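## Task

In plate hotel H1, get every plate into the slot the manifest assigns it: M90 in slot 1, M60 in slot 2, M66 in slot 3, nothing in slots 4 and 5, M09 in slot 6. Each plate has to be fully home in its slot with its ID label facing the front, and must stay there without the robot holding it. At the end, release everything and move the gripper away.

## Robot and tools

Robot: one four-axis SCARA-style plate mover (joints lift, shoulder, elbow, wrist yaw) with a two-finger gripper that always stays level. There is only one arm, so each row commands just that gripper. The controlled point, end_effector_position, is the middle between the two rubber pads, 2 to 3 cm behind the fingertips. Fingers point along the gripper's +x and close along its y axis.

Frames: the scene frame has its origin on the table under the arm base, +z up, and +y to the left when facing along +x. Reported hand positions are in metres in this frame and can be slightly off, especially at long reach.

execute_actions takes "actions", a list run in order. Each action may hold "rows", "steps" and "until". "rows" is 1 to 15 rows; each row lasts one control step (1/30 s) and is five numbers in [-1, 1]: dx, dy, dz, rz, opening. dx, dy, dz, rz are an offset, not a pose: they are measured in the gripper's own axes from the gripper's measured pose when the action began (for the first action in a call, the last pose a result reported). Every row is relative to that same starting pose, not to the previous row. Scale: 1.0 equals 0.6 m for dx/dy/dz and 180 degrees for rz; rz turns about the gripper z axis from +x toward +y. No tilt is possible. opening is absolute: +1 fully open (0.140 m), -1 closed (pads still 0.066 m apart); a full close needs at least about 0.6 s. "steps" is 1 to 450 (default 15) and must be at least the number of rows; after the last row the arm keeps heading for that row's target with the same opening, so give long moves extra steps. "until" stops the action early when every condition holds, e.g. {"scanner": {"code": "m60"}} or {"scanner": {"reads": [">=", 2]}}; numbers need a comparison (=, !=, <, <=, >, >=). It only reads the device; it does not halt motion. Any bad value or unknown name makes the whole call rejected. An empty action list just returns the state and images.

Each control step, the commanded pose is limited to 70 mm and 16 degrees from the measured one, then damped inverse kinematics moves the joints. Joints slow and stop together; after a big move the arm may still be short of target, so send the remainder in a later action rather than relying on a hold. For smooth motion, ramp offsets up gradually (adding 0.01 per row means 6 mm per step); abrupt starts can shake a plate loose.

zoom_image: camera "cam_wrist" (the only camera, 504x504 fisheye on the hand) and region [x0, y0, x1, y1] in image pixels from the top-left, no larger than 504 by 504. Calibration (K, distortion, T_world_to_cam) is supplied and may be slightly off per scene.

finished_scene: scene is 1 or 2. It ends that scene permanently and reports success, then gives the next scene's task. Only call it when the plates are placed, released and the gripper is clear.

Result lines: end_effector_position (m) and end_effector_quat_wxyz; Joint positions as lift (m, 0 to 0.55), shoulder (-2 to 2 rad), elbow (-2.8 to 2.8 rad), wrist yaw (-12.566 to 12.566 rad), then pad gap (m); grip_measured, the finger opening on the command scale (may be off by about 1 mm consistently); Hand target, the pose the controller is currently driving toward; "pose unreachable", meaning the clearance check altered or dropped the target and the arm will soon stop until new rows arrive; scanner code (lower-case ID like m60, or no_read, never wrong) and reads (count of changes from no_read to an ID); MOTOR HOT from 85 °C and OVER-TEMPERATURE FAULT at 100 °C, when brakes lock until cooling.

Identifying plates: lay a plate flat in nest RD with its A1 well at the nest's A1-marked corner; once nothing obstructs the scanner beside the nest, the code appears. On a labelled plate, A1 is at the labelled short end, in the corner opposite the labelled long side.

Hotel H1: 6 slots, slot 1 lowest. A plate is home when it rests flat on its shelf's two prongs, short end forward, behind both front pins and between the side pins.

Gripping: to hold, command an opening below grip_measured; about 0.04 below is firm, less is gentler. Pads push up to roughly 18 N each; a fast close can squeeze harder. Held parts may be tugged briefly and loose items nudged.

Avoid: letting the elbow angle get within 0.4 rad of 0 (the arm can fold and fault); exceeding load limits (lift 55.2 N, shoulder 8.28 N m, elbow 4.14 N m, wrist yaw 1.38 N m, held weight included), which freezes the arm 10 s and discards the rest of the call; holding loads for long, which heats motors; dropping plates, slamming or hard pushes; and knocking anything off the table, which ends the scene. The arm holds the last command while you think.

Each tool is called after "Emit:" as name([rows], argument=value, ...), one row to a line, values as JSON.

## Session

Emit:
execute_actions(actions=[])

Scene clock: 0.00 s.
end_effector_position=(+0.6736, -0.0325, +0.1143) grip_measured=+1.00 end_effector_quat_wxyz=(+0.984, +0.000, +0.000, +0.179)
Joint positions: [ 0.109  0.471  1.614 -1.725  0.14 ]
Hand target: +0.674, -0.032, +0.114; +0.984, +0.000, +0.000, +0.179
scanner: code=no_read reads=0

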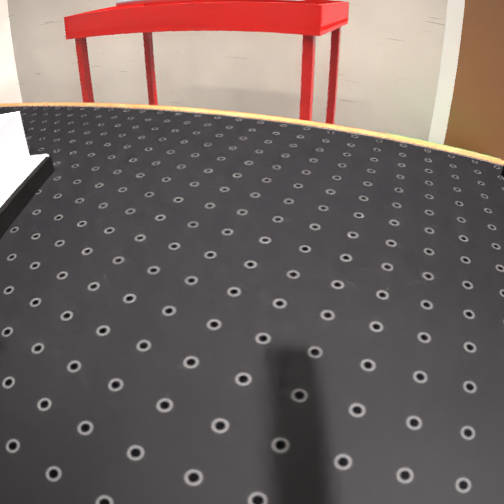

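Emit:
execute_actions([
  {"rows":[[-0.1,0,0.1,0.33,1]],"steps":60},
])

Scene clock: 2.43 s.
end_effector_position=(+0.6173, -0.0536, +0.1743) grip_measured=+1.00 end_effector_quat_wxyz=(+0.766, +0.000, +0.000, +0.643)
Joint positions: [ 0.169  0.017  2.167 -0.787  0.14 ]
Hand target: +0.617, -0.054, +0.174; +0.766, +0.000, +0.000, +0.643
Off the commanded pose: 0.000 m, 0 deg.
scanner: code=no_read reads=0
camera_calibration (this result's frames):
cam_wrist: T_world_to_cam=[[0.984865, -0.173324, -0.000443088, -0.607648], [-0.104706, -0.592919, -0.798426, 0.159018], [0.138124, 0.786388, -0.602093, 0.157369], [0, 0, 0, 1]] pos_world=[0.593365, -0.134788, 0.221446]

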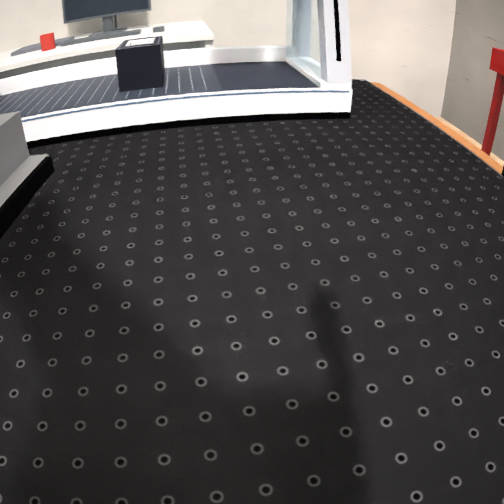

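Emit:
execute_actions([
  {"rows":[[0,0,0,0.35,1]],"steps":45},
])

Scene clock: 4.43 s.
end_effector_position=(+0.6161, -0.0533, +0.1744) grip_measured=+1.00 end_effector_quat_wxyz=(+0.612, +0.000, +0.000, +0.791)
Joint positions: [ 0.169 -0.22   2.8   -0.755  0.14 ]
Hand target: +0.616, -0.053, +0.174; +0.612, +0.000, +0.000, +0.791
Off the commanded pose: 0.001 m, 38 deg; orientation clipped at the last step of the last action.
scanner: code=no_read reads=0
joint sent to its limit — the command would take joint 3 (elbow) past its upper limit, so that joint was sent only as far as its limit.
camera_calibration (this result's frames):
cam_wrist: T_world_to_cam=[[0.967912, 0.251289, -0.000443088, -0.573385], [0.150957, -0.582862, -0.798426, 0.00209854], [-0.200894, 0.772739, -0.602093, 0.365456], [0, 0, 0, 1]] pos_world=[0.628087, -0.137093, 0.22146]

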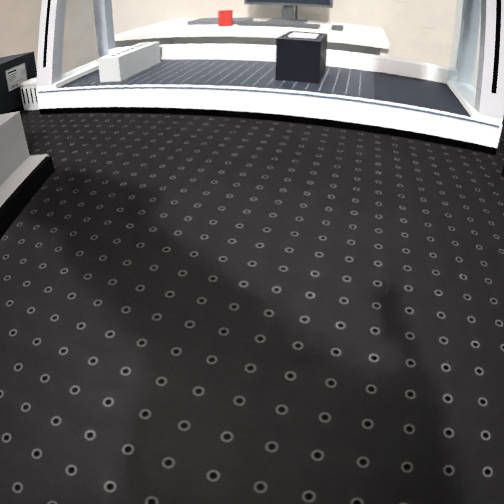

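Emit:
execute_actions([
  {"rows":[[0.31,0.21,0,0.3,1]],"steps":60},
])

Scene clock: 7.10 s.
end_effector_position=(+0.4475, +0.0950, +0.1743) grip_measured=+1.00 end_effector_quat_wxyz=(+0.186, +0.000, +0.000, +0.983)
Joint positions: [0.169 0.726 1.782 0.259 0.14 ]
Hand target: +0.448, +0.095, +0.174; +0.186, +0.000, +0.000, +0.983
Off the commanded pose: 0.000 m, 0 deg.
scanner: code=no_read reads=0
camera_calibration (this result's frames):
cam_wrist: T_world_to_cam=[[0.365894, 0.930657, -0.000443088, -0.242597], [0.560212, -0.220631, -0.798426, -0.103554], [-0.743158, 0.291891, -0.602093, 0.50528], [0, 0, 0, 1]] pos_world=[0.52228, 0.0554403, 0.221438]

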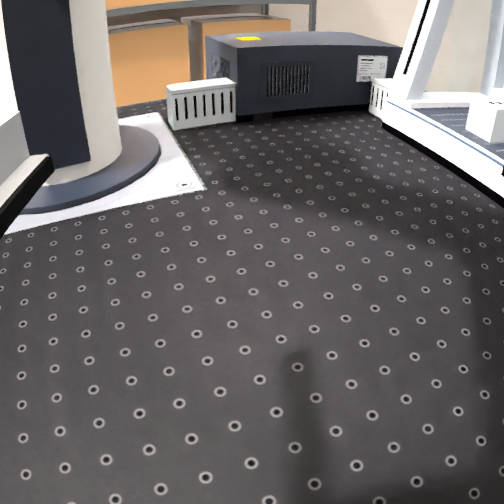

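Emit:
execute_actions([
  {"rows":[[0,0,0,0.6,1]],"steps":70},
])

Scene clock: 9.97 s.
end_effector_position=(+0.4476, +0.0952, +0.1743) grip_measured=+1.00 end_effector_quat_wxyz=(+0.686, -0.000, -0.000, -0.728)
Joint positions: [0.169 1.411 1.557 1.685 0.14 ]
Hand target: +0.448, +0.095, +0.174; +0.686, -0.000, -0.000, -0.728
Off the commanded pose: 0.000 m, 0 deg.
scanner: code=no_read reads=0
camera_calibration (this result's frames):
cam_wrist: T_world_to_cam=[[-0.99817, 0.0604702, -0.000443088, 0.450607], [0.0367618, 0.60097, -0.798426, 0.0525034], [-0.0480147, -0.796981, -0.602093, 0.297815], [0, 0, 0, 1]] pos_world=[0.462152, 0.178552, 0.221432]

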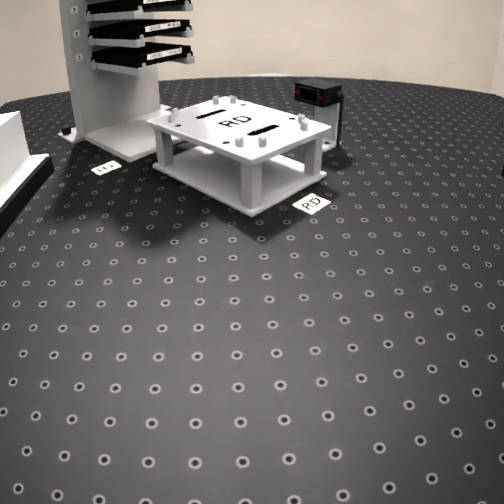

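Emit:
zoom_image(camera="cam_wrist", region=[40, 0, 360, 240])

Region (40, 0, 360, 240) of cam_wrist's 504x504 image, scaled by 1.575, with more detail than that image has; it fills the top 378 rows of this view, and the rest is white.

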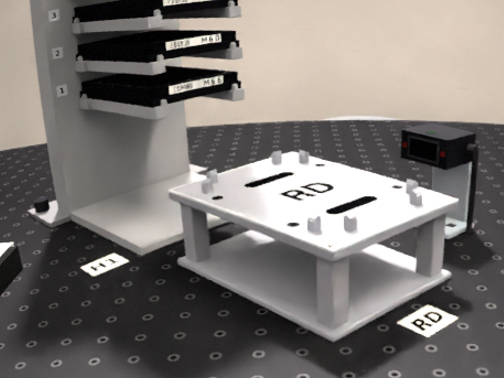

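Emit:
execute_actions([
  {"rows":[[0.25,0,0.1,0.1,1]],"steps":60},
])

Scene clock: 13.73 s.
end_effector_position=(+0.4385, -0.0546, +0.2344) grip_measured=+1.00 end_effector_quat_wxyz=(+0.791, -0.000, -0.000, -0.612)
Joint positions: [0.229 1.285 0.958 2.723 0.14 ]
Hand target: +0.439, -0.055, +0.234; +0.791, -0.000, -0.000, -0.612
Off the commanded pose: 0.000 m, 0 deg.
scanner: code=no_read reads=0
camera_calibration (this result's frames):
cam_wrist: T_world_to_cam=[[-0.968154, -0.250356, -0.000443088, 0.420458], [-0.150395, 0.583007, -0.798426, 0.271892], [0.200149, -0.772932, -0.602093, 0.106659], [0, 0, 0, 1]] pos_world=[0.426611, 0.029189, 0.28149]

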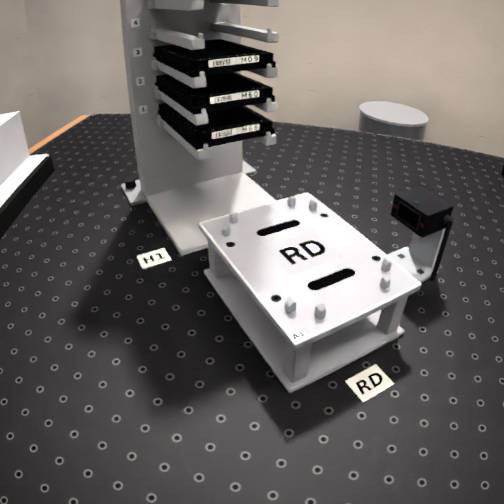

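Emit:
zoom_image(camera="cam_wrist", region=[110, 0, 310, 160])

Region (110, 0, 310, 160) of cam_wrist's 504x504 image, scaled by 2.520, with more detail than that image has; it fills the top 403 rows of this view, and the rest is white.

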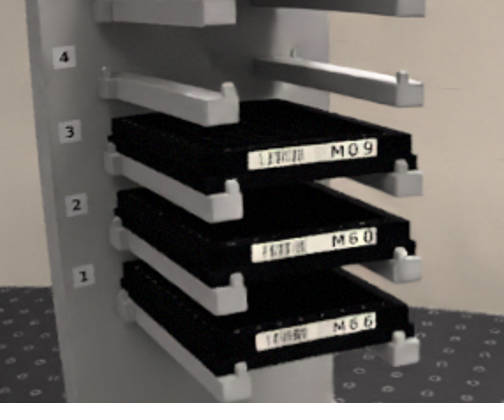

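Emit:
execute_actions([
  {"rows":[[0.285,-0.195,0.17,0.15,1]],"steps":60},
])

Scene clock: 22.03 s.
end_effector_position=(+0.3679, -0.2495, +0.3364) grip_measured=+1.00 end_effector_quat_wxyz=(+0.912, -0.000, -0.000, -0.411)
Joint positions: [0.331 0.052 0.674 4.711 0.14 ]
Hand target: +0.368, -0.249, +0.336; +0.912, -0.000, -0.000, -0.410
Off the commanded pose: 0.000 m, 0 deg.
scanner: code=no_read reads=0
camera_calibration (this result's frames):
cam_wrist: T_world_to_cam=[[-0.749223, -0.662317, -0.000443088, 0.120053], [-0.398512, 0.451337, -0.798426, 0.514796], [0.529011, -0.598023, -0.602093, -0.0458838], [0, 0, 0, 1]] pos_world=[0.319372, -0.180273, 0.383453]

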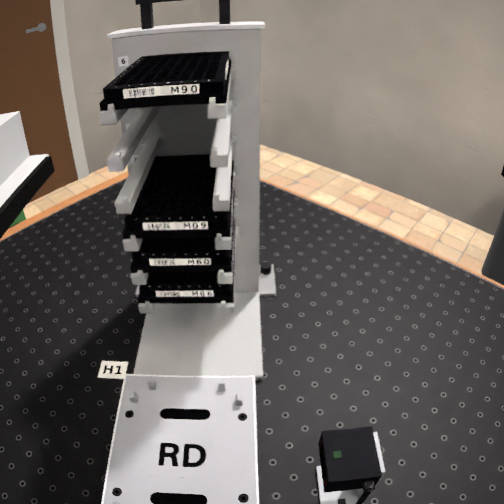

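Emit:
zoom_image(camera="cam_wrist", region=[90, 20, 290, 320])

Region (90, 20, 290, 320) of cam_wrist's 504x504 image, scaled by 1.680, with more detail than that image has.

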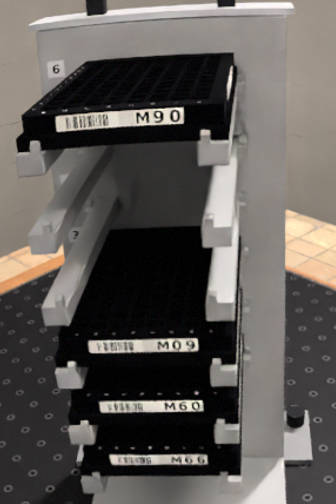

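Emit:
execute_actions([
  {"rows":[[0.1,0.117,-0.06,0,1]],"steps":45},
])

Scene clock: 28.80 s.
end_effector_position=(+0.4603, -0.2480, +0.3003) grip_measured=+1.00 end_effector_quat_wxyz=(+0.912, -0.000, -0.000, -0.411)
Joint positions: [0.295 0.309 0.947 4.181 0.14 ]
Hand target: +0.460, -0.248, +0.300; +0.912, -0.000, -0.000, -0.411
Off the commanded pose: 0.000 m, 0 deg.
scanner: code=no_read reads=0
camera_calibration (this result's frames):
cam_wrist: T_world_to_cam=[[-0.74932, -0.662208, -0.000443088, 0.190308], [-0.398446, 0.451395, -0.798426, 0.522075], [0.528924, -0.5981, -0.602093, -0.115479], [0, 0, 0, 1]] pos_world=[0.4117, -0.178706, 0.347394]

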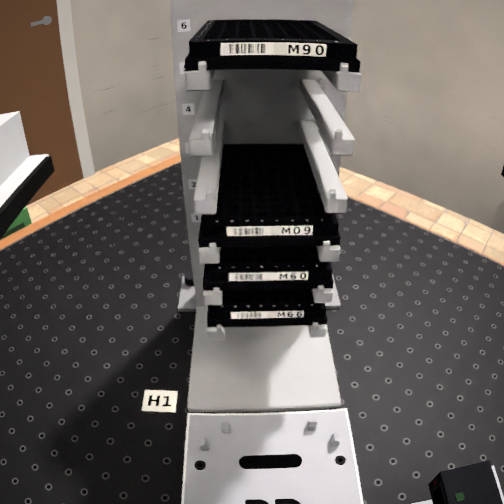

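Emit:
execute_actions([
  {"rows":[[0,0,-0.158,0,1]],"steps":40},
  {"rows":[[0.15,0,0,0,1]],"steps":40},
])

Scene clock: 33.17 s.
end_effector_position=(+0.5199, -0.3154, +0.2055) grip_measured=+1.00 end_effector_quat_wxyz=(+0.912, -0.000, -0.000, -0.410)
Joint positions: [0.2   0.1   1.36  3.977 0.14 ]
Hand target: +0.520, -0.315, +0.205; +0.912, -0.000, -0.000, -0.411
Off the commanded pose: 0.000 m, 0 deg.
scanner: code=no_read reads=0
camera_calibration (this result's frames):
cam_wrist: T_world_to_cam=[[-0.749088, -0.662471, -0.000443088, 0.190098], [-0.398604, 0.451255, -0.798426, 0.500591], [0.529134, -0.597914, -0.602093, -0.244508], [0, 0, 0, 1]] pos_world=[0.471315, -0.246155, 0.252553]

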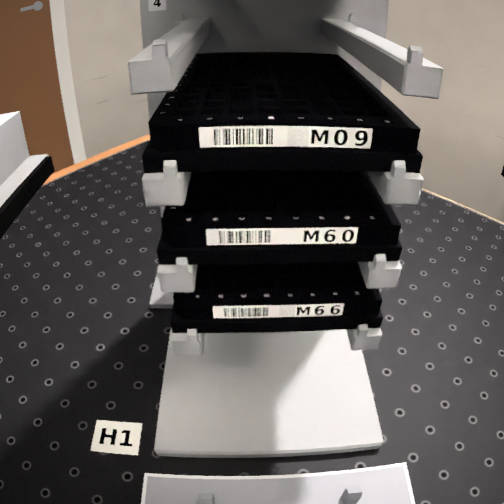

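Emit:
execute_actions([
  {"rows":[[0.15,0,0,0,1]],"steps":40},
])

Scene clock: 35.53 s.
end_effector_position=(+0.5795, -0.3828, +0.2055) grip_measured=+1.00 end_effector_quat_wxyz=(+0.912, -0.000, -0.000, -0.410)
Joint positions: [ 0.2   -0.145  1.861  3.722  0.14 ]
Hand target: +0.580, -0.383, +0.205; +0.912, -0.000, -0.000, -0.410
Off the commanded pose: 0.000 m, 0 deg.
scanner: code=no_read reads=0
camera_calibration (this result's frames):
cam_wrist: T_world_to_cam=[[-0.748935, -0.662643, -0.000443088, 0.189926], [-0.398708, 0.451163, -0.798426, 0.554812], [0.529271, -0.597793, -0.602093, -0.316388], [0, 0, 0, 1]] pos_world=[0.530905, -0.313592, 0.252566]

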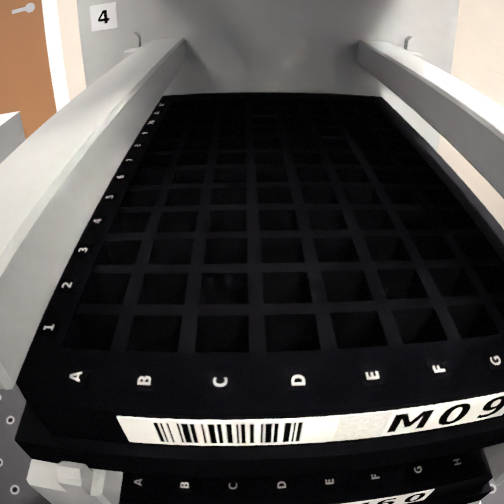

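Emit:
execute_actions([
  {"rows":[[0,0,0,0,-0.55]],"steps":30},
])

Scene clock: 37.37 s.
end_effector_position=(+0.5797, -0.3827, +0.2055) grip_measured=-0.49 end_effector_quat_wxyz=(+0.912, -0.000, -0.000, -0.410)
Joint positions: [ 0.2   -0.145  1.861  3.723  0.085]
Hand target: +0.580, -0.383, +0.205; +0.912, -0.000, -0.000, -0.410
Off the commanded pose: 0.000 m, 0 deg.
scanner: code=no_read reads=0
camera_calibration (this result's frames):
cam_wrist: T_world_to_cam=[[-0.748111, -0.663573, -0.000443088, 0.189368], [-0.399268, 0.450667, -0.798426, 0.554961], [0.530014, -0.597135, -0.602093, -0.316586], [0, 0, 0, 1]] pos_world=[0.531041, -0.313488, 0.252566]

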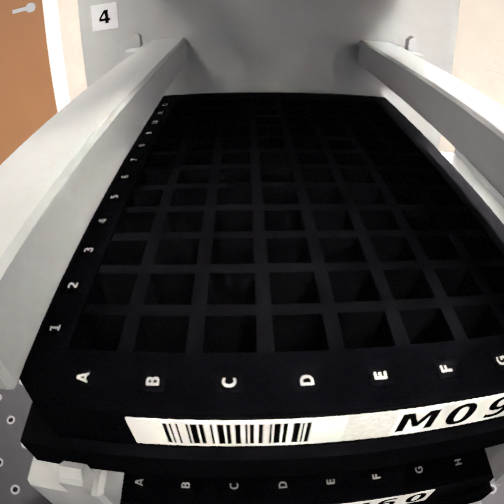

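Emit:
execute_actions([
  {"rows":[[0,0,0.004,0,-0.55],[0,0,0.008,0,-0.55],[0,0,0.012,0,-0.55]],"steps":20},
  {"rows":[[-0.02,0,0,0,-0.55],[-0.04,0,0,0,-0.55],[-0.06,0,0,0,-0.55],[-0.08,0,0,0,-0.55],[-0.1,0,0,0,-0.55],[-0.12,0,0,0,-0.55],[-0.14,0,0,0,-0.55],[-0.16,0,0,0,-0.55],[-0.18,0,0,0,-0.55],[-0.2,0,0,0,-0.55],[-0.22,0,0,0,-0.55],[-0.24,0,0,0,-0.55],[-0.26,0,0,0,-0.55],[-0.28,0,0,0,-0.55],[-0.3,0,0,0,-0.55]],"steps":40},
])

Scene clock: 43.03 s.
end_effector_position=(+0.4602, -0.2480, +0.2127) grip_measured=-0.49 end_effector_quat_wxyz=(+0.912, -0.000, -0.000, -0.410)
Joint positions: [0.208 0.308 0.947 4.184 0.085]
Hand target: +0.460, -0.248, +0.213; +0.912, -0.000, -0.000, -0.410
Off the commanded pose: 0.000 m, 0 deg.
scanner: code=no_read reads=0
camera_calibration (this result's frames):
cam_wrist: T_world_to_cam=[[-0.74834, -0.663315, -0.000443088, 0.189485], [-0.399113, 0.450805, -0.798426, 0.452297], [0.529808, -0.597317, -0.602093, -0.16846], [0, 0, 0, 1]] pos_world=[0.411568, -0.178833, 0.259781]

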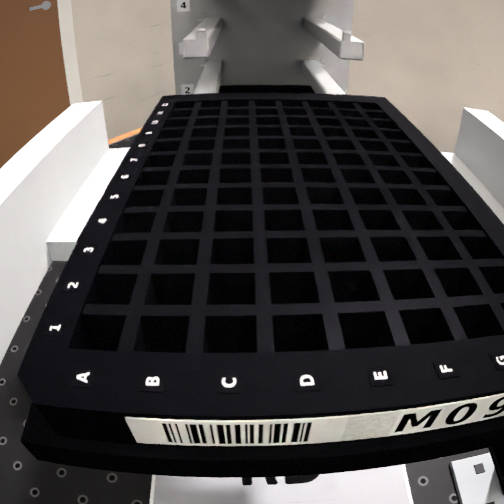

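Emit:
execute_actions([
  {"rows":[[0,0,0.02,0,-0.55],[0,0,0.04,0,-0.55],[0,0,0.0583,0,-0.55]],"steps":25},
  {"rows":[[0.02,0,0,0,-0.55],[0.04,0,0,0,-0.55],[0.06,0,0,0,-0.55],[0.08,0,0,0,-0.55],[0.1,0,0,0,-0.55],[0.12,0,0,0,-0.55]],"steps":25},
])

Scene clock: 45.63 s.
end_effector_position=(+0.5081, -0.3019, +0.2477) grip_measured=-0.49 end_effector_quat_wxyz=(+0.912, -0.000, -0.000, -0.410)
Joint positions: [0.243 0.143 1.273 4.023 0.085]
Hand target: +0.508, -0.302, +0.248; +0.912, -0.000, -0.000, -0.410
Off the commanded pose: 0.000 m, 0 deg.
scanner: code=no_read reads=0
camera_calibration (this result's frames):
cam_wrist: T_world_to_cam=[[-0.748059, -0.663632, -0.000443088, 0.189319], [-0.399304, 0.450636, -0.798426, 0.523691], [0.530061, -0.597093, -0.602093, -0.20495], [0, 0, 0, 1]] pos_world=[0.459369, -0.23273, 0.294813]

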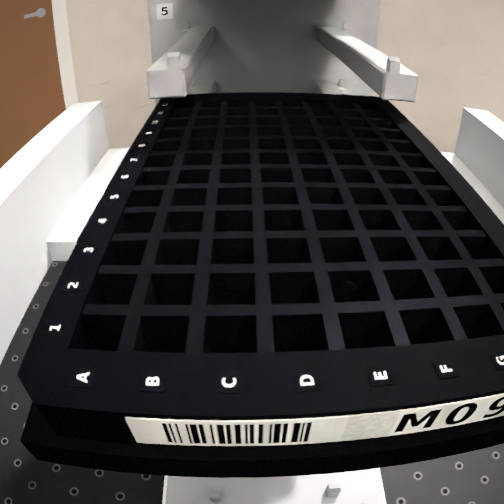

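Emit:
execute_actions([
  {"rows":[[0.02,0,0,0,-0.55],[0.04,0,0,0,-0.55],[0.06,0,0,0,-0.55],[0.08,0,0,0,-0.55],[0.1,0,0,0,-0.55],[0.12,0,0,0,-0.55],[0.14,0,0,0,-0.55],[0.16,0,0,0,-0.55],[0.18,0,0,0,-0.55]],"steps":30},
])

Scene clock: 47.57 s.
end_effector_position=(+0.5797, -0.3827, +0.2477) grip_measured=-0.49 end_effector_quat_wxyz=(+0.912, -0.000, -0.000, -0.410)
Joint positions: [ 0.243 -0.145  1.861  3.723  0.085]
Hand target: +0.580, -0.383, +0.248; +0.912, -0.000, -0.000, -0.410
Off the commanded pose: 0.000 m, 0 deg.
scanner: code=no_read reads=0
camera_calibration (this result's frames):
cam_wrist: T_world_to_cam=[[-0.747906, -0.663804, -0.000443088, 0.18915], [-0.399407, 0.450544, -0.798426, 0.588746], [0.530198, -0.596971, -0.602093, -0.291204], [0, 0, 0, 1]] pos_world=[0.531012, -0.313537, 0.294822]

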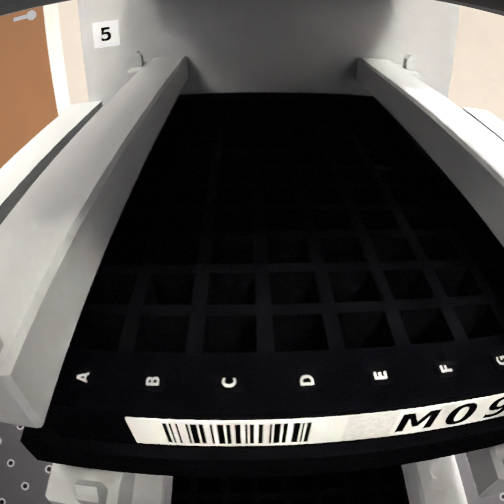

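Emit:
execute_actions([
  {"rows":[[0,0,-0.004,0,-0.55],[0,0,-0.008,0,-0.55],[0,0,-0.011,0,-0.55]],"steps":20},
  {"rows":[[0,0,0,0,1]],"steps":25},
])

Scene clock: 50.10 s.
end_effector_position=(+0.5797, -0.3827, +0.2410) grip_measured=+1.00 end_effector_quat_wxyz=(+0.912, -0.000, -0.000, -0.410)
Joint positions: [ 0.236 -0.145  1.861  3.723  0.14 ]
Hand target: +0.580, -0.383, +0.241; +0.912, -0.000, -0.000, -0.410
Off the commanded pose: 0.000 m, 0 deg.
scanner: code=no_read reads=0
camera_calibration (this result's frames):
cam_wrist: T_world_to_cam=[[-0.747853, -0.663865, -0.000443088, 0.189108], [-0.399444, 0.450512, -0.798426, 0.583427], [0.530246, -0.596928, -0.602093, -0.295235], [0, 0, 0, 1]] pos_world=[0.531018, -0.313532, 0.288148]

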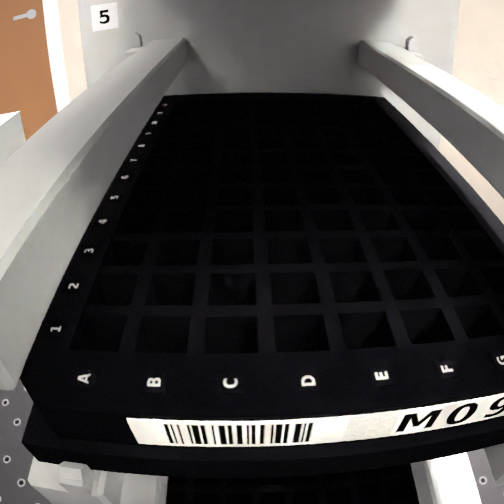

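Emit:
execute_actions([
  {"rows":[[-0.3,0,0,0,1]],"steps":40},
  {"rows":[[0,0,-0.1758,0,1]],"steps":40},
])

Scene clock: 53.70 s.
end_effector_position=(+0.4602, -0.2481, +0.1355) grip_measured=+1.00 end_effector_quat_wxyz=(+0.912, -0.000, -0.000, -0.410)
Joint positions: [0.13  0.307 0.947 4.185 0.14 ]
Hand target: +0.460, -0.248, +0.136; +0.912, -0.000, -0.000, -0.410
Off the commanded pose: 0.000 m, 0 deg.
scanner: code=no_read reads=0
camera_calibration (this result's frames):
cam_wrist: T_world_to_cam=[[-0.748124, -0.663559, -0.000443088, 0.189189], [-0.39926, 0.450675, -0.798426, 0.390706], [0.530002, -0.597144, -0.602093, -0.214998], [0, 0, 0, 1]] pos_world=[0.411479, -0.178928, 0.182585]

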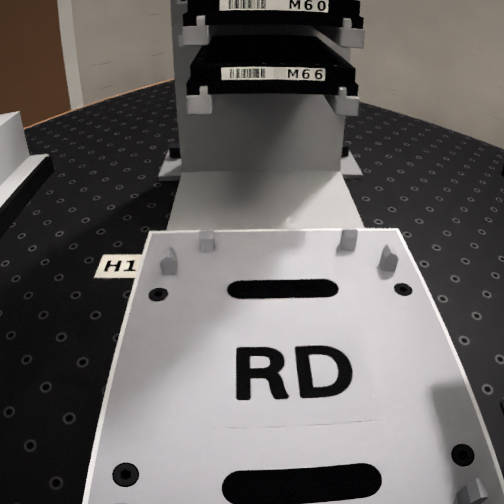

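Clear above the nest. Continue the whole move.

Emit:
execute_actions([
  {"rows":[[0.3,0,0,0,1]],"steps":45},
  {"rows":[[0,0,0,0,-0.55]],"steps":25},
  {"rows":[[0,0,0.004,0,-0.55],[0,0,0.008,0,-0.55],[0,0,0.012,0,-0.55]],"steps":15},
  {"rows":[[-0.02,0,0,0,-0.55],[-0.04,0,0,0,-0.55],[-0.06,0,0,0,-0.55],[-0.08,0,0,0,-0.55],[-0.1,0,0,0,-0.55],[-0.12,0,0,0,-0.55],[-0.14,0,0,0,-0.55],[-0.16,0,0,0,-0.55],[-0.18,0,0,0,-0.55],[-0.2,0,0,0,-0.55],[-0.22,0,0,0,-0.55],[-0.24,0,0,0,-0.55],[-0.26,0,0,0,-0.55],[-0.28,0,0,0,-0.55],[-0.3,0,0,0,-0.55]],"steps":35},
  {"rows":[[0,0,0.02,0,-0.55],[0,0,0.04,0,-0.55],[0,0,0.06,0,-0.55],[0,0,0.08,0,-0.55],[0,0,0.1,0,-0.55],[0,0,0.1167,0,-0.55]],"steps":30},
  {"rows":[[0.02,0,0,0,-0.55],[0.04,0,0,0,-0.55],[0.06,0,0,0,-0.55],[0.08,0,0,0,-0.55],[0.1,0,0,0,-0.55],[0.12,0,0,0,-0.55],[0.14,0,0,0,-0.55],[0.16,0,0,0,-0.55],[0.18,0,0,0,-0.55],[0.2,0,0,0,-0.55],[0.22,0,0,0,-0.55],[0.24,0,0,0,-0.55],[0.26,0,0,0,-0.55],[0.28,0,0,0,-0.55],[0.3,0,0,0,-0.55]],"steps":35},
  {"rows":[[0,0,-0.004,0,-0.55],[0,0,-0.008,0,-0.55],[0,0,-0.011,0,-0.55]],"steps":15},
  {"rows":[[0,0,0,0,1]],"steps":22},
])

Scene clock: 63.87 s.
end_effector_position=(+0.5796, -0.3828, +0.2066) grip_measured=+1.00 end_effector_quat_wxyz=(+0.912, -0.000, -0.000, -0.409)
Joint positions: [ 0.202 -0.146  1.861  3.725  0.14 ]
Hand target: +0.580, -0.383, +0.207; +0.912, -0.000, -0.000, -0.409
Off the commanded pose: 0.000 m, 0 deg.
scanner: code=no_read reads=0
camera_calibration (this result's frames):
cam_wrist: T_world_to_cam=[[-0.747656, -0.664086, -0.000443088, 0.188733], [-0.399577, 0.450393, -0.798426, 0.555914], [0.530423, -0.596771, -0.602093, -0.315982], [0, 0, 0, 1]] pos_world=[0.530843, -0.313614, 0.25369]

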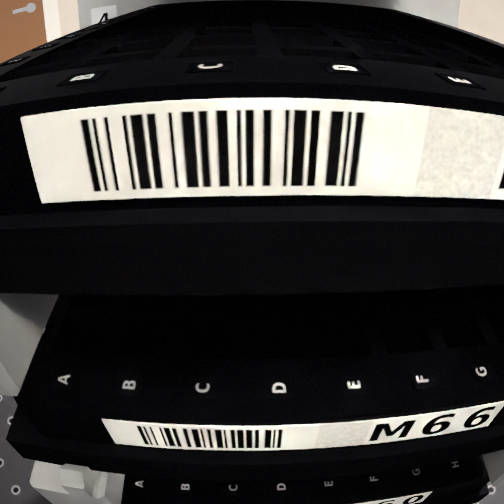

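Emit:
execute_actions([
  {"rows":[[-0.3,0,0,0,1]],"steps":40},
  {"rows":[[0,0,0.173,0,1]],"steps":40},
  {"rows":[[0.3,0,0,0,1]],"steps":45},
  {"rows":[[0,0,0,0,-0.55]],"steps":25},
  {"rows":[[0,0,0.004,0,-0.55],[0,0,0.008,0,-0.55],[0,0,0.012,0,-0.55]],"steps":15},
  {"rows":[[-0.02,0,0,0,-0.55],[-0.04,0,0,0,-0.55],[-0.06,0,0,0,-0.55],[-0.08,0,0,0,-0.55],[-0.1,0,0,0,-0.55],[-0.12,0,0,0,-0.55],[-0.14,0,0,0,-0.55],[-0.16,0,0,0,-0.55],[-0.18,0,0,0,-0.55],[-0.2,0,0,0,-0.55],[-0.22,0,0,0,-0.55],[-0.24,0,0,0,-0.55],[-0.26,0,0,0,-0.55],[-0.28,0,0,0,-0.55],[-0.3,0,0,0,-0.55]],"steps":35},
  {"rows":[[0,0,-0.02,0,-0.55],[0,0,-0.04,0,-0.55],[0,0,-0.06,0,-0.55],[0,0,-0.08,0,-0.55],[0,0,-0.1,0,-0.55],[0,0,-0.12,0,-0.55],[0,0,-0.14,0,-0.55],[0,0,-0.16,0,-0.55],[0,0,-0.18,0,-0.55],[0,0,-0.2,0,-0.55],[0,0,-0.22,0,-0.55],[0,0,-0.24,0,-0.55],[0,0,-0.26,0,-0.55],[0,0,-0.28,0,-0.55],[0,0,-0.2917,0,-0.55]],"steps":45},
  {"rows":[[0.02,0,0,0,-0.55],[0.04,0,0,0,-0.55],[0.06,0,0,0,-0.55],[0.08,0,0,0,-0.55],[0.1,0,0,0,-0.55],[0.12,0,0,0,-0.55],[0.14,0,0,0,-0.55],[0.16,0,0,0,-0.55],[0.18,0,0,0,-0.55],[0.2,0,0,0,-0.55],[0.22,0,0,0,-0.55],[0.24,0,0,0,-0.55],[0.26,0,0,0,-0.55],[0.28,0,0,0,-0.55],[0.3,0,0,0,-0.55]],"steps":35},
  {"rows":[[0,0,-0.004,0,-0.55],[0,0,-0.008,0,-0.55],[0,0,-0.011,0,-0.55]],"steps":15},
  {"rows":[[0,0,0,0,1]],"steps":22},
])

Scene clock: 76.87 s.
end_effector_position=(+0.5796, -0.3827, +0.1359) grip_measured=+1.00 end_effector_quat_wxyz=(+0.913, -0.000, -0.000, -0.409)
Joint positions: [ 0.131 -0.146  1.86   3.726  0.14 ]
Hand target: +0.580, -0.383, +0.136; +0.913, -0.000, -0.000, -0.409
Off the commanded pose: 0.000 m, 0 deg.
scanner: code=no_read reads=0
camera_calibration (this result's frames):
cam_wrist: T_world_to_cam=[[-0.746718, -0.66514, -0.000443088, 0.187866], [-0.400212, 0.449829, -0.798426, 0.499616], [0.531264, -0.596022, -0.602093, -0.358712], [0, 0, 0, 1]] pos_world=[0.530807, -0.313585, 0.183011]

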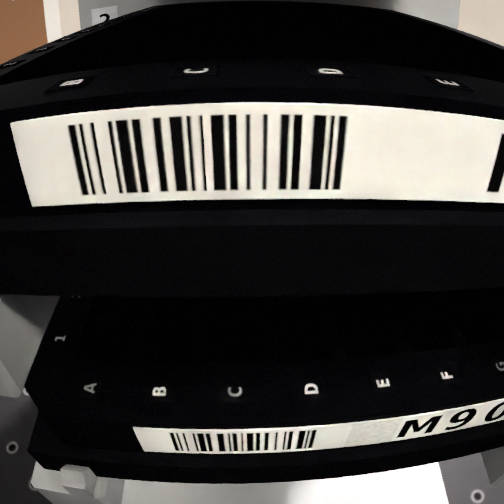

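Now M09 from slot 4 (z .2405) to slot 6, then back off to inspect.

Emit:
execute_actions([
  {"rows":[[-0.3,0,0,0,1]],"steps":40},
  {"rows":[[0,0,0.1745,0,1]],"steps":40},
  {"rows":[[0.3,0,0,0,1]],"steps":45},
  {"rows":[[0,0,0,0,-0.55]],"steps":25},
  {"rows":[[0,0,0.004,0,-0.55],[0,0,0.008,0,-0.55],[0,0,0.012,0,-0.55]],"steps":15},
  {"rows":[[-0.02,0,0,0,-0.55],[-0.04,0,0,0,-0.55],[-0.06,0,0,0,-0.55],[-0.08,0,0,0,-0.55],[-0.1,0,0,0,-0.55],[-0.12,0,0,0,-0.55],[-0.14,0,0,0,-0.55],[-0.16,0,0,0,-0.55],[-0.18,0,0,0,-0.55],[-0.2,0,0,0,-0.55],[-0.22,0,0,0,-0.55],[-0.24,0,0,0,-0.55],[-0.26,0,0,0,-0.55],[-0.28,0,0,0,-0.55],[-0.3,0,0,0,-0.55]],"steps":35},
  {"rows":[[0,0,0.02,0,-0.55],[0,0,0.04,0,-0.55],[0,0,0.06,0,-0.55],[0,0,0.08,0,-0.55],[0,0,0.1,0,-0.55],[0,0,0.1167,0,-0.55]],"steps":30},
  {"rows":[[0.02,0,0,0,-0.55],[0.04,0,0,0,-0.55],[0.06,0,0,0,-0.55],[0.08,0,0,0,-0.55],[0.1,0,0,0,-0.55],[0.12,0,0,0,-0.55],[0.14,0,0,0,-0.55],[0.16,0,0,0,-0.55],[0.18,0,0,0,-0.55],[0.2,0,0,0,-0.55],[0.22,0,0,0,-0.55],[0.24,0,0,0,-0.55],[0.26,0,0,0,-0.55],[0.28,0,0,0,-0.55],[0.3,0,0,0,-0.55]],"steps":35},
  {"rows":[[0,0,-0.004,0,-0.55],[0,0,-0.008,0,-0.55],[0,0,-0.011,0,-0.55]],"steps":15},
  {"rows":[[0,0,0,0,1]],"steps":22},
  {"rows":[[-0.35,0,0,0,1]],"steps":45},
])

Scene clock: 90.83 s.
end_effector_position=(+0.4398, -0.2260, +0.3115) grip_measured=+1.00 end_effector_quat_wxyz=(+0.913, -0.000, -0.000, -0.409)
Joint positions: [0.306 0.369 0.819 4.253 0.14 ]
Hand target: +0.440, -0.226, +0.312; +0.913, -0.000, -0.000, -0.408
Off the commanded pose: 0.000 m, 0 deg.
scanner: code=no_read reads=0
camera_calibration (this result's frames):
cam_wrist: T_world_to_cam=[[-0.746372, -0.665529, -0.000443088, 0.187459], [-0.400446, 0.449621, -0.798426, 0.51339], [0.531574, -0.595745, -0.602093, -0.0853803], [0, 0, 0, 1]] pos_world=[0.390885, -0.156937, 0.35858]

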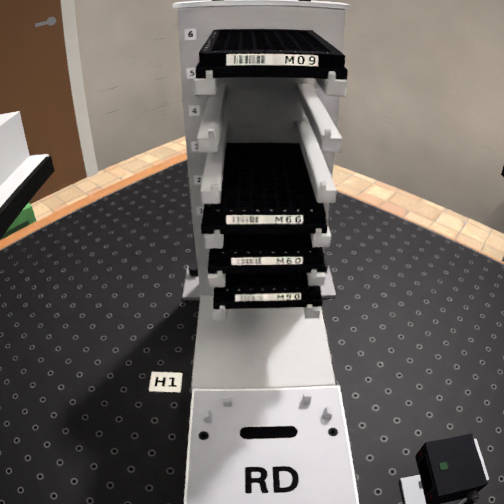

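Emit:
finished_scene(scene=1)

The scene is finished: the task was done.


## Next scene

In plate hotel H1, get every plate into the slot the manifest assigns it: E17 in slot 1, E01 in slot 2, nothing in slot 3, E70 in slot 4, E71 in slot 5, nothing in slot 6. Each plate has to be fully home in its slot with its ID label facing the front, and must stay there without the robot holding it. At the end, release everything and move the gripper away.

Emit:
execute_actions(actions=[])

Scene clock: 0.00 s.
end_effector_position=(+0.4571, +0.1984, +0.3574) grip_measured=+1.00 end_effector_quat_wxyz=(+0.531, +0.000, +0.000, +0.847)
Joint positions: [ 0.352  0.957  1.474 -0.41   0.14 ]
Hand target: +0.457, +0.198, +0.357; +0.531, +0.000, +0.000, +0.847
scanner: code=no_read reads=0
camera_calibration (this result's frames):
cam_wrist: T_world_to_cam=[[0.900513, 0.434828, -0.000443088, -0.488277], [0.261488, -0.542347, -0.798426, 0.260423], [-0.347418, 0.718877, -0.602093, 0.32683], [0, 0, 0, 1]] pos_world=[0.485149, 0.118605, 0.404494]

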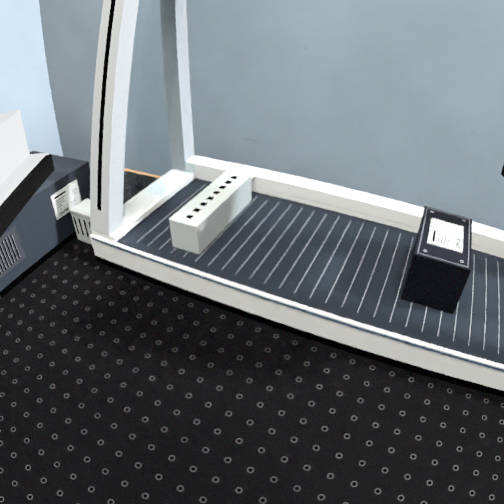

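Emit:
execute_actions([
  {"rows":[[-0.623,0.333,-0.07,-0.911,1]],"steps":90},
])

Scene clock: 3.93 s.
end_effector_position=(+0.4401, -0.2249, +0.3154) grip_measured=+1.00 end_effector_quat_wxyz=(+0.913, +0.000, +0.000, -0.408)
Joint positions: [ 0.31   0.373  0.817 -2.03   0.14 ]
Hand target: +0.440, -0.225, +0.315; +0.913, +0.000, +0.000, -0.408
Off the commanded pose: 0.000 m, 0 deg.
scanner: code=no_read reads=0
camera_calibration (this result's frames):
cam_wrist: T_world_to_cam=[[-0.74511, -0.666942, -0.000443088, 0.187537], [-0.401297, 0.448861, -0.798426, 0.516412], [0.532702, -0.594737, -0.602093, -0.0828013], [0, 0, 0, 1]] pos_world=[0.391079, -0.155966, 0.362546]

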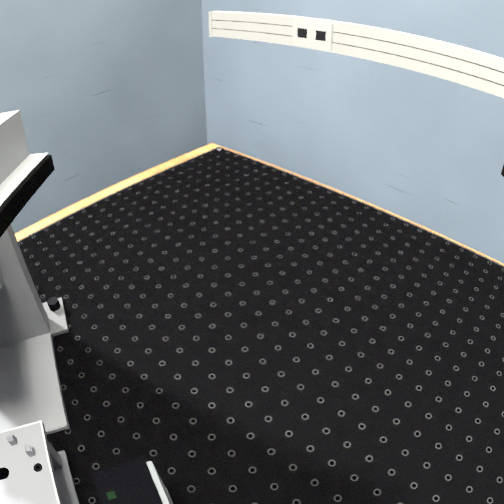

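Emit:
execute_actions([
  {"rows":[[-0.1,0,0.03,0.22,1]],"steps":45},
])

Scene clock: 5.93 s.
end_effector_position=(+0.4000, -0.1802, +0.3334) grip_measured=+1.00 end_effector_quat_wxyz=(+0.997, +0.000, +0.000, -0.074)
Joint positions: [ 0.328 -0.06   0.697 -0.785  0.14 ]
Hand target: +0.400, -0.180, +0.333; +0.997, +0.000, +0.000, -0.074
Off the commanded pose: 0.000 m, 0 deg.
scanner: code=no_read reads=0
camera_calibration (this result's frames):
cam_wrist: T_world_to_cam=[[-0.148805, -0.988866, -0.000443088, -0.109062], [-0.595337, 0.0899443, -0.798426, 0.507512], [0.789576, -0.118546, -0.602093, -0.0409748], [0, 0, 0, 1]] pos_world=[0.318264, -0.158353, 0.380491]

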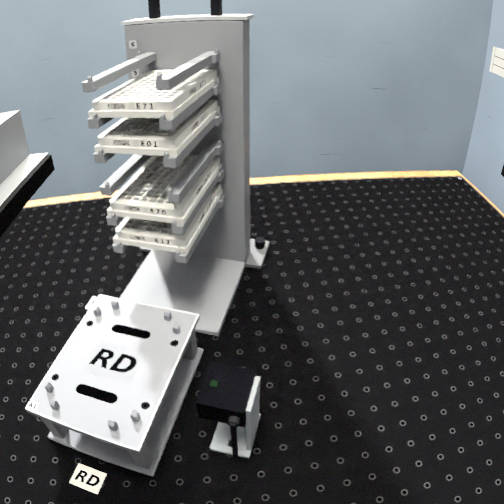

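Emit:
zoom_image(camera="cam_wrist", region=[60, 30, 260, 280])

Region (60, 30, 260, 280) of cam_wrist's 504x504 image, scaled by 2.016, with more detail than that image has; it fills the left 403 columns of this view, and the rest is white.

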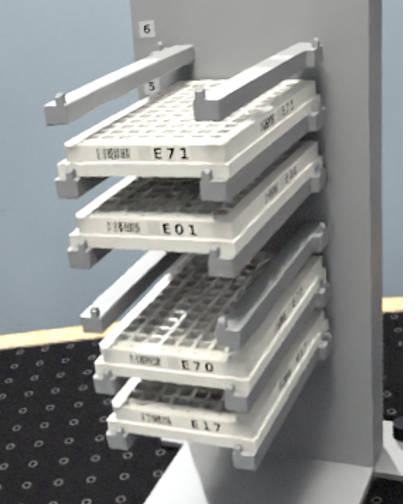

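Emit:
execute_actions([
  {"rows":[[0,0.217,0,0,1]],"steps":45},
])

Scene clock: 11.10 s.
end_effector_position=(+0.4194, -0.0514, +0.3334) grip_measured=+1.00 end_effector_quat_wxyz=(+0.997, +0.000, +0.000, -0.074)
Joint positions: [ 0.328  0.725  0.399 -1.272  0.14 ]
Hand target: +0.419, -0.051, +0.333; +0.997, +0.000, +0.000, -0.074
Off the commanded pose: 0.000 m, 0 deg.
scanner: code=no_read reads=0
camera_calibration (this result's frames):
cam_wrist: T_world_to_cam=[[-0.14846, -0.988918, -0.000443088, 0.0210916], [-0.595368, 0.0897369, -0.798426, 0.507454], [0.789618, -0.118271, -0.602093, -0.0409925], [0, 0, 0, 1]] pos_world=[0.337622, -0.0295277, 0.380493]

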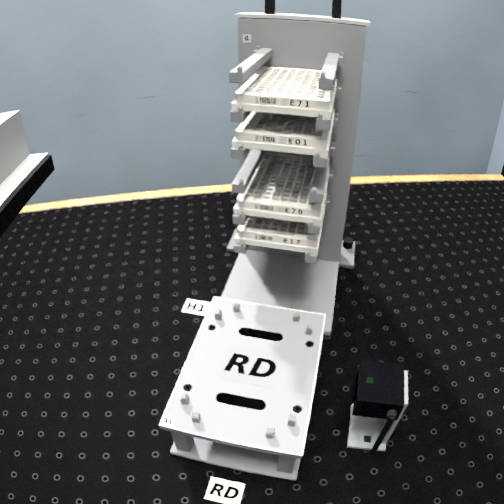

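Emit:
execute_actions([
  {"rows":[[0.108,0.038,-0.05,-0.068,1]],"steps":45},
])

Scene clock: 17.10 s.
end_effector_position=(+0.4869, -0.0383, +0.3033) grip_measured=+1.00 end_effector_quat_wxyz=(+0.984, +0.000, +0.000, -0.180)
Joint positions: [ 0.298  1.075  0.696 -2.133  0.14 ]
Hand target: +0.487, -0.038, +0.303; +0.984, +0.000, +0.000, -0.180
Off the commanded pose: 0.000 m, 0 deg.
scanner: code=no_read reads=0
camera_calibration (this result's frames):
cam_wrist: T_world_to_cam=[[-0.354183, -0.935176, -0.000443088, 0.146255], [-0.562938, 0.213582, -0.798426, 0.511455], [0.746763, -0.28254, -0.602093, -0.0963088], [0, 0, 0, 1]] pos_world=[0.411638, 0.000325258, 0.350437]

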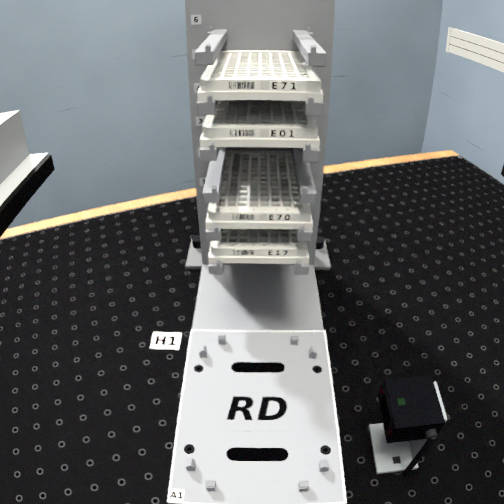

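Emit:
execute_actions([
  {"rows":[[0.14,0.015,-0.1047,0,1]],"steps":40},
  {"rows":[[0.2,0,0,0,1]],"steps":40},
])

Scene clock: 20.97 s.
end_effector_position=(+0.6810, -0.1020, +0.2405) grip_measured=+1.00 end_effector_quat_wxyz=(+0.984, +0.000, +0.000, -0.179)
Joint positions: [ 0.235  0.546  1.626 -2.532  0.14 ]
Hand target: +0.681, -0.102, +0.240; +0.984, +0.000, +0.000, -0.179
Off the commanded pose: 0.000 m, 0 deg.
scanner: code=no_read reads=0
camera_calibration (this result's frames):
cam_wrist: T_world_to_cam=[[-0.353426, -0.935462, -0.000443088, 0.154839], [-0.56311, 0.213127, -0.798426, 0.58419], [0.746992, -0.281935, -0.602093, -0.297169], [0, 0, 0, 1]] pos_world=[0.60567, -0.0634426, 0.287577]

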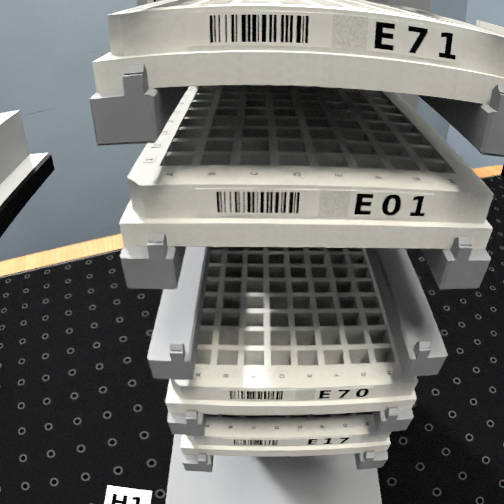

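Emit:
execute_actions([
  {"rows":[[0.098,0,0,0,1]],"steps":30},
  {"rows":[[0,0,0,0,-0.55]],"steps":25},
])

Scene clock: 23.30 s.
end_effector_position=(+0.7347, -0.1258, +0.2405) grip_measured=-0.49 end_effector_quat_wxyz=(+0.983, +0.000, +0.000, -0.185)
Joint positions: [ 0.235  0.356  1.983 -2.711  0.085]
Hand target: +0.736, -0.123, +0.240; +0.984, +0.000, +0.000, -0.179
Off the commanded pose: 0.003 m, 1 deg.
scanner: code=no_read reads=0
camera_calibration (this result's frames):
cam_wrist: T_world_to_cam=[[-0.364285, -0.931287, -0.000443088, 0.160132], [-0.560593, 0.219663, -0.798426, 0.61847], [0.743661, -0.290606, -0.602093, -0.342621], [0, 0, 0, 1]] pos_world=[0.659838, -0.0862946, 0.287584]

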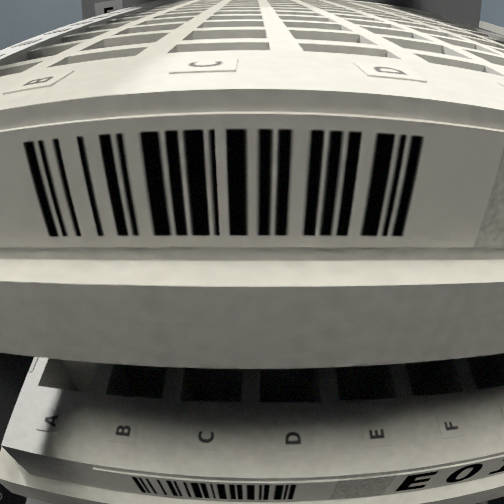

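Emit:
execute_actions([
  {"rows":[[0,0,0.004,0,-0.55],[0,0,0.008,0,-0.55],[0,0,0.012,0,-0.55]],"steps":15},
  {"rows":[[-0.02,0,0,0,-0.55],[-0.04,0,0,0,-0.55],[-0.06,0,0,0,-0.55],[-0.08,0,0,0,-0.55],[-0.1,0,0,0,-0.55],[-0.12,0,0,0,-0.55],[-0.14,0,0,0,-0.55],[-0.16,0,0,0,-0.55],[-0.18,0,0,0,-0.55],[-0.2,0,0,0,-0.55],[-0.22,0,0,0,-0.55],[-0.24,0,0,0,-0.55],[-0.26,0,0,0,-0.55],[-0.28,0,0,0,-0.55],[-0.3,0,0,0,-0.55]],"steps":35},
  {"rows":[[0,0,-0.02,0,-0.55],[0,0,-0.04,0,-0.55],[0,0,-0.0583,0,-0.55]],"steps":25},
  {"rows":[[0.02,0,0,0,-0.55],[0.04,0,0,0,-0.55],[0.06,0,0,0,-0.55],[0.08,0,0,0,-0.55],[0.1,0,0,0,-0.55],[0.12,0,0,0,-0.55],[0.14,0,0,0,-0.55],[0.16,0,0,0,-0.55],[0.18,0,0,0,-0.55],[0.2,0,0,0,-0.55],[0.22,0,0,0,-0.55],[0.24,0,0,0,-0.55],[0.26,0,0,0,-0.55],[0.28,0,0,0,-0.55],[0.3,0,0,0,-0.55]],"steps":35},
  {"rows":[[0,0,-0.004,0,-0.55],[0,0,-0.008,0,-0.55],[0,0,-0.011,0,-0.55]],"steps":15},
  {"rows":[[0,0,0,0,1]],"steps":22},
])

Scene clock: 30.57 s.
end_effector_position=(+0.7338, -0.1261, +0.2060) grip_measured=+1.00 end_effector_quat_wxyz=(+0.983, +0.000, +0.000, -0.186)
Joint positions: [ 0.201  0.358  1.978 -2.71   0.14 ]
Hand target: +0.734, -0.126, +0.206; +0.983, +0.000, +0.000, -0.186
Off the commanded pose: 0.000 m, 0 deg.
scanner: code=no_read reads=0
camera_calibration (this result's frames):
cam_wrist: T_world_to_cam=[[-0.366404, -0.930456, -0.000443088, 0.161175], [-0.560091, 0.220939, -0.798426, 0.590343], [0.742998, -0.292299, -0.602093, -0.362526], [0, 0, 0, 1]] pos_world=[0.659057, -0.0864291, 0.253143]

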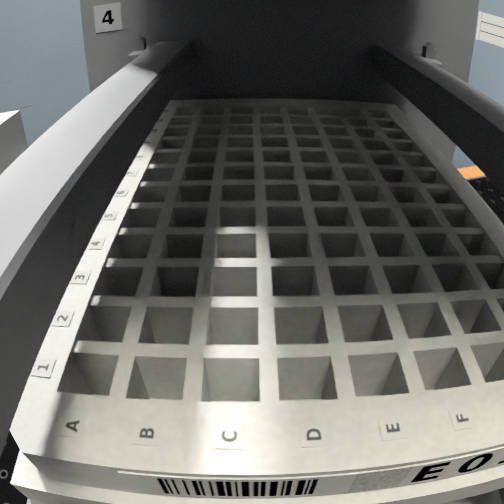

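Emit:
execute_actions([
  {"rows":[[-0.3,0,0,0,1]],"steps":40},
  {"rows":[[0,0,-0.0592,0,1]],"steps":30},
  {"rows":[[0.3,0,0,0,1]],"steps":45},
  {"rows":[[0,0,0,0,-0.55]],"steps":25},
  {"rows":[[0,0,0.004,0,-0.55],[0,0,0.008,0,-0.55],[0,0,0.012,0,-0.55]],"steps":15},
  {"rows":[[-0.02,0,0,0,-0.55],[-0.04,0,0,0,-0.55],[-0.06,0,0,0,-0.55],[-0.08,0,0,0,-0.55],[-0.1,0,0,0,-0.55],[-0.12,0,0,0,-0.55],[-0.14,0,0,0,-0.55],[-0.16,0,0,0,-0.55],[-0.18,0,0,0,-0.55],[-0.2,0,0,0,-0.55],[-0.22,0,0,0,-0.55],[-0.24,0,0,0,-0.55],[-0.26,0,0,0,-0.55],[-0.28,0,0,0,-0.55],[-0.3,0,0,0,-0.55]],"steps":35},
  {"rows":[[0,0,0.02,0,-0.55],[0,0,0.04,0,-0.55],[0,0,0.06,0,-0.55],[0,0,0.08,0,-0.55],[0,0,0.1,0,-0.55],[0,0,0.1167,0,-0.55]],"steps":30},
  {"rows":[[0.02,0,0,0,-0.55],[0.04,0,0,0,-0.55],[0.06,0,0,0,-0.55],[0.08,0,0,0,-0.55],[0.1,0,0,0,-0.55],[0.12,0,0,0,-0.55],[0.14,0,0,0,-0.55],[0.16,0,0,0,-0.55],[0.18,0,0,0,-0.55],[0.2,0,0,0,-0.55],[0.22,0,0,0,-0.55],[0.24,0,0,0,-0.55],[0.26,0,0,0,-0.55],[0.28,0,0,0,-0.55],[0.3,0,0,0,-0.55]],"steps":35},
  {"rows":[[0,0,-0.004,0,-0.55],[0,0,-0.008,0,-0.55],[0,0,-0.011,0,-0.55]],"steps":15},
  {"rows":[[0,0,0,0,1]],"steps":22},
])

Scene clock: 42.37 s.
end_effector_position=(+0.7336, -0.1264, +0.2413) grip_measured=+1.00 end_effector_quat_wxyz=(+0.982, +0.000, +0.000, -0.186)
Joint positions: [ 0.236  0.358  1.977 -2.71   0.14 ]
Hand target: +0.734, -0.126, +0.241; +0.982, +0.000, +0.000, -0.186
Off the commanded pose: 0.000 m, 0 deg.
scanner: code=no_read reads=0
camera_calibration (this result's frames):
cam_wrist: T_world_to_cam=[[-0.366892, -0.930263, -0.000443088, 0.161207], [-0.559975, 0.221232, -0.798426, 0.618405], [0.742844, -0.292688, -0.602093, -0.341179], [0, 0, 0, 1]] pos_world=[0.65888, -0.086705, 0.2884]

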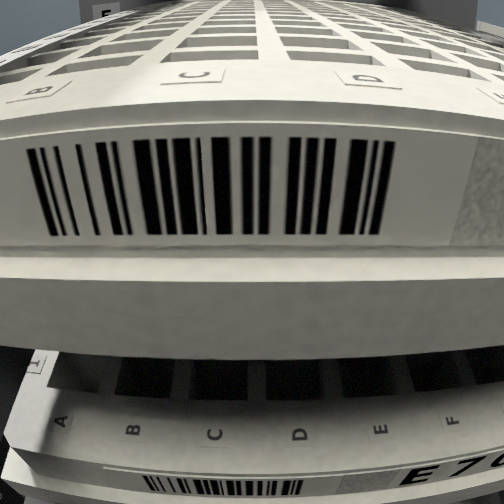

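Now E01 slot 3 → slot 2, then back off.

Emit:
execute_actions([
  {"rows":[[-0.3,0,0,0,1]],"steps":40},
  {"rows":[[0,0,-0.0595,0,1]],"steps":30},
  {"rows":[[0.3,0,0,0,1]],"steps":45},
  {"rows":[[0,0,0,0,-0.55]],"steps":25},
  {"rows":[[0,0,0.004,0,-0.55],[0,0,0.008,0,-0.55],[0,0,0.012,0,-0.55]],"steps":15},
  {"rows":[[-0.02,0,0,0,-0.55],[-0.04,0,0,0,-0.55],[-0.06,0,0,0,-0.55],[-0.08,0,0,0,-0.55],[-0.1,0,0,0,-0.55],[-0.12,0,0,0,-0.55],[-0.14,0,0,0,-0.55],[-0.16,0,0,0,-0.55],[-0.18,0,0,0,-0.55],[-0.2,0,0,0,-0.55],[-0.22,0,0,0,-0.55],[-0.24,0,0,0,-0.55],[-0.26,0,0,0,-0.55],[-0.28,0,0,0,-0.55],[-0.3,0,0,0,-0.55]],"steps":35},
  {"rows":[[0,0,-0.02,0,-0.55],[0,0,-0.04,0,-0.55],[0,0,-0.0583,0,-0.55]],"steps":25},
  {"rows":[[0.02,0,0,0,-0.55],[0.04,0,0,0,-0.55],[0.06,0,0,0,-0.55],[0.08,0,0,0,-0.55],[0.1,0,0,0,-0.55],[0.12,0,0,0,-0.55],[0.14,0,0,0,-0.55],[0.16,0,0,0,-0.55],[0.18,0,0,0,-0.55],[0.2,0,0,0,-0.55],[0.22,0,0,0,-0.55],[0.24,0,0,0,-0.55],[0.26,0,0,0,-0.55],[0.28,0,0,0,-0.55],[0.3,0,0,0,-0.55]],"steps":35},
  {"rows":[[0,0,-0.004,0,-0.55],[0,0,-0.008,0,-0.55],[0,0,-0.011,0,-0.55]],"steps":15},
  {"rows":[[0,0,0,0,1]],"steps":22},
  {"rows":[[-0.38,0,0,0,1]],"steps":45},
  {"rows":[[0,0,0.2,0,1]],"steps":40},
])

Scene clock: 57.40 s.
end_effector_position=(+0.5211, -0.0428, +0.2911) grip_measured=+1.00 end_effector_quat_wxyz=(+0.982, +0.000, +0.000, -0.187)
Joint positions: [ 0.286  1.019  0.844 -2.24   0.14 ]
Hand target: +0.521, -0.043, +0.291; +0.982, +0.000, +0.000, -0.187
Off the commanded pose: 0.000 m, 0 deg.
scanner: code=no_read reads=0
camera_calibration (this result's frames):
cam_wrist: T_world_to_cam=[[-0.368526, -0.929617, -0.000443088, 0.161851], [-0.559586, 0.222216, -0.798426, 0.520508], [0.742329, -0.293993, -0.602093, -0.128689], [0, 0, 0, 1]] pos_world=[0.446445, -0.00303936, 0.338176]

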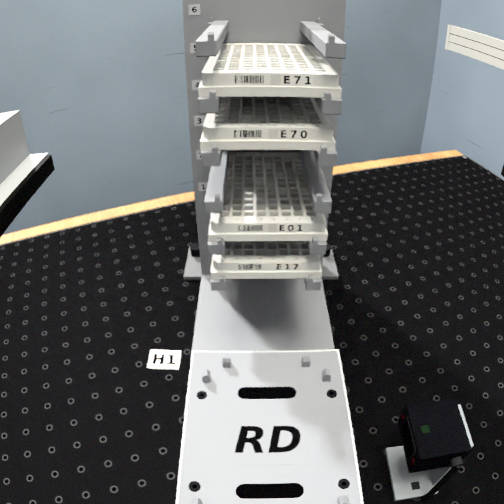

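Emit:
finished_scene(scene=2)

The scene is finished: the task was done.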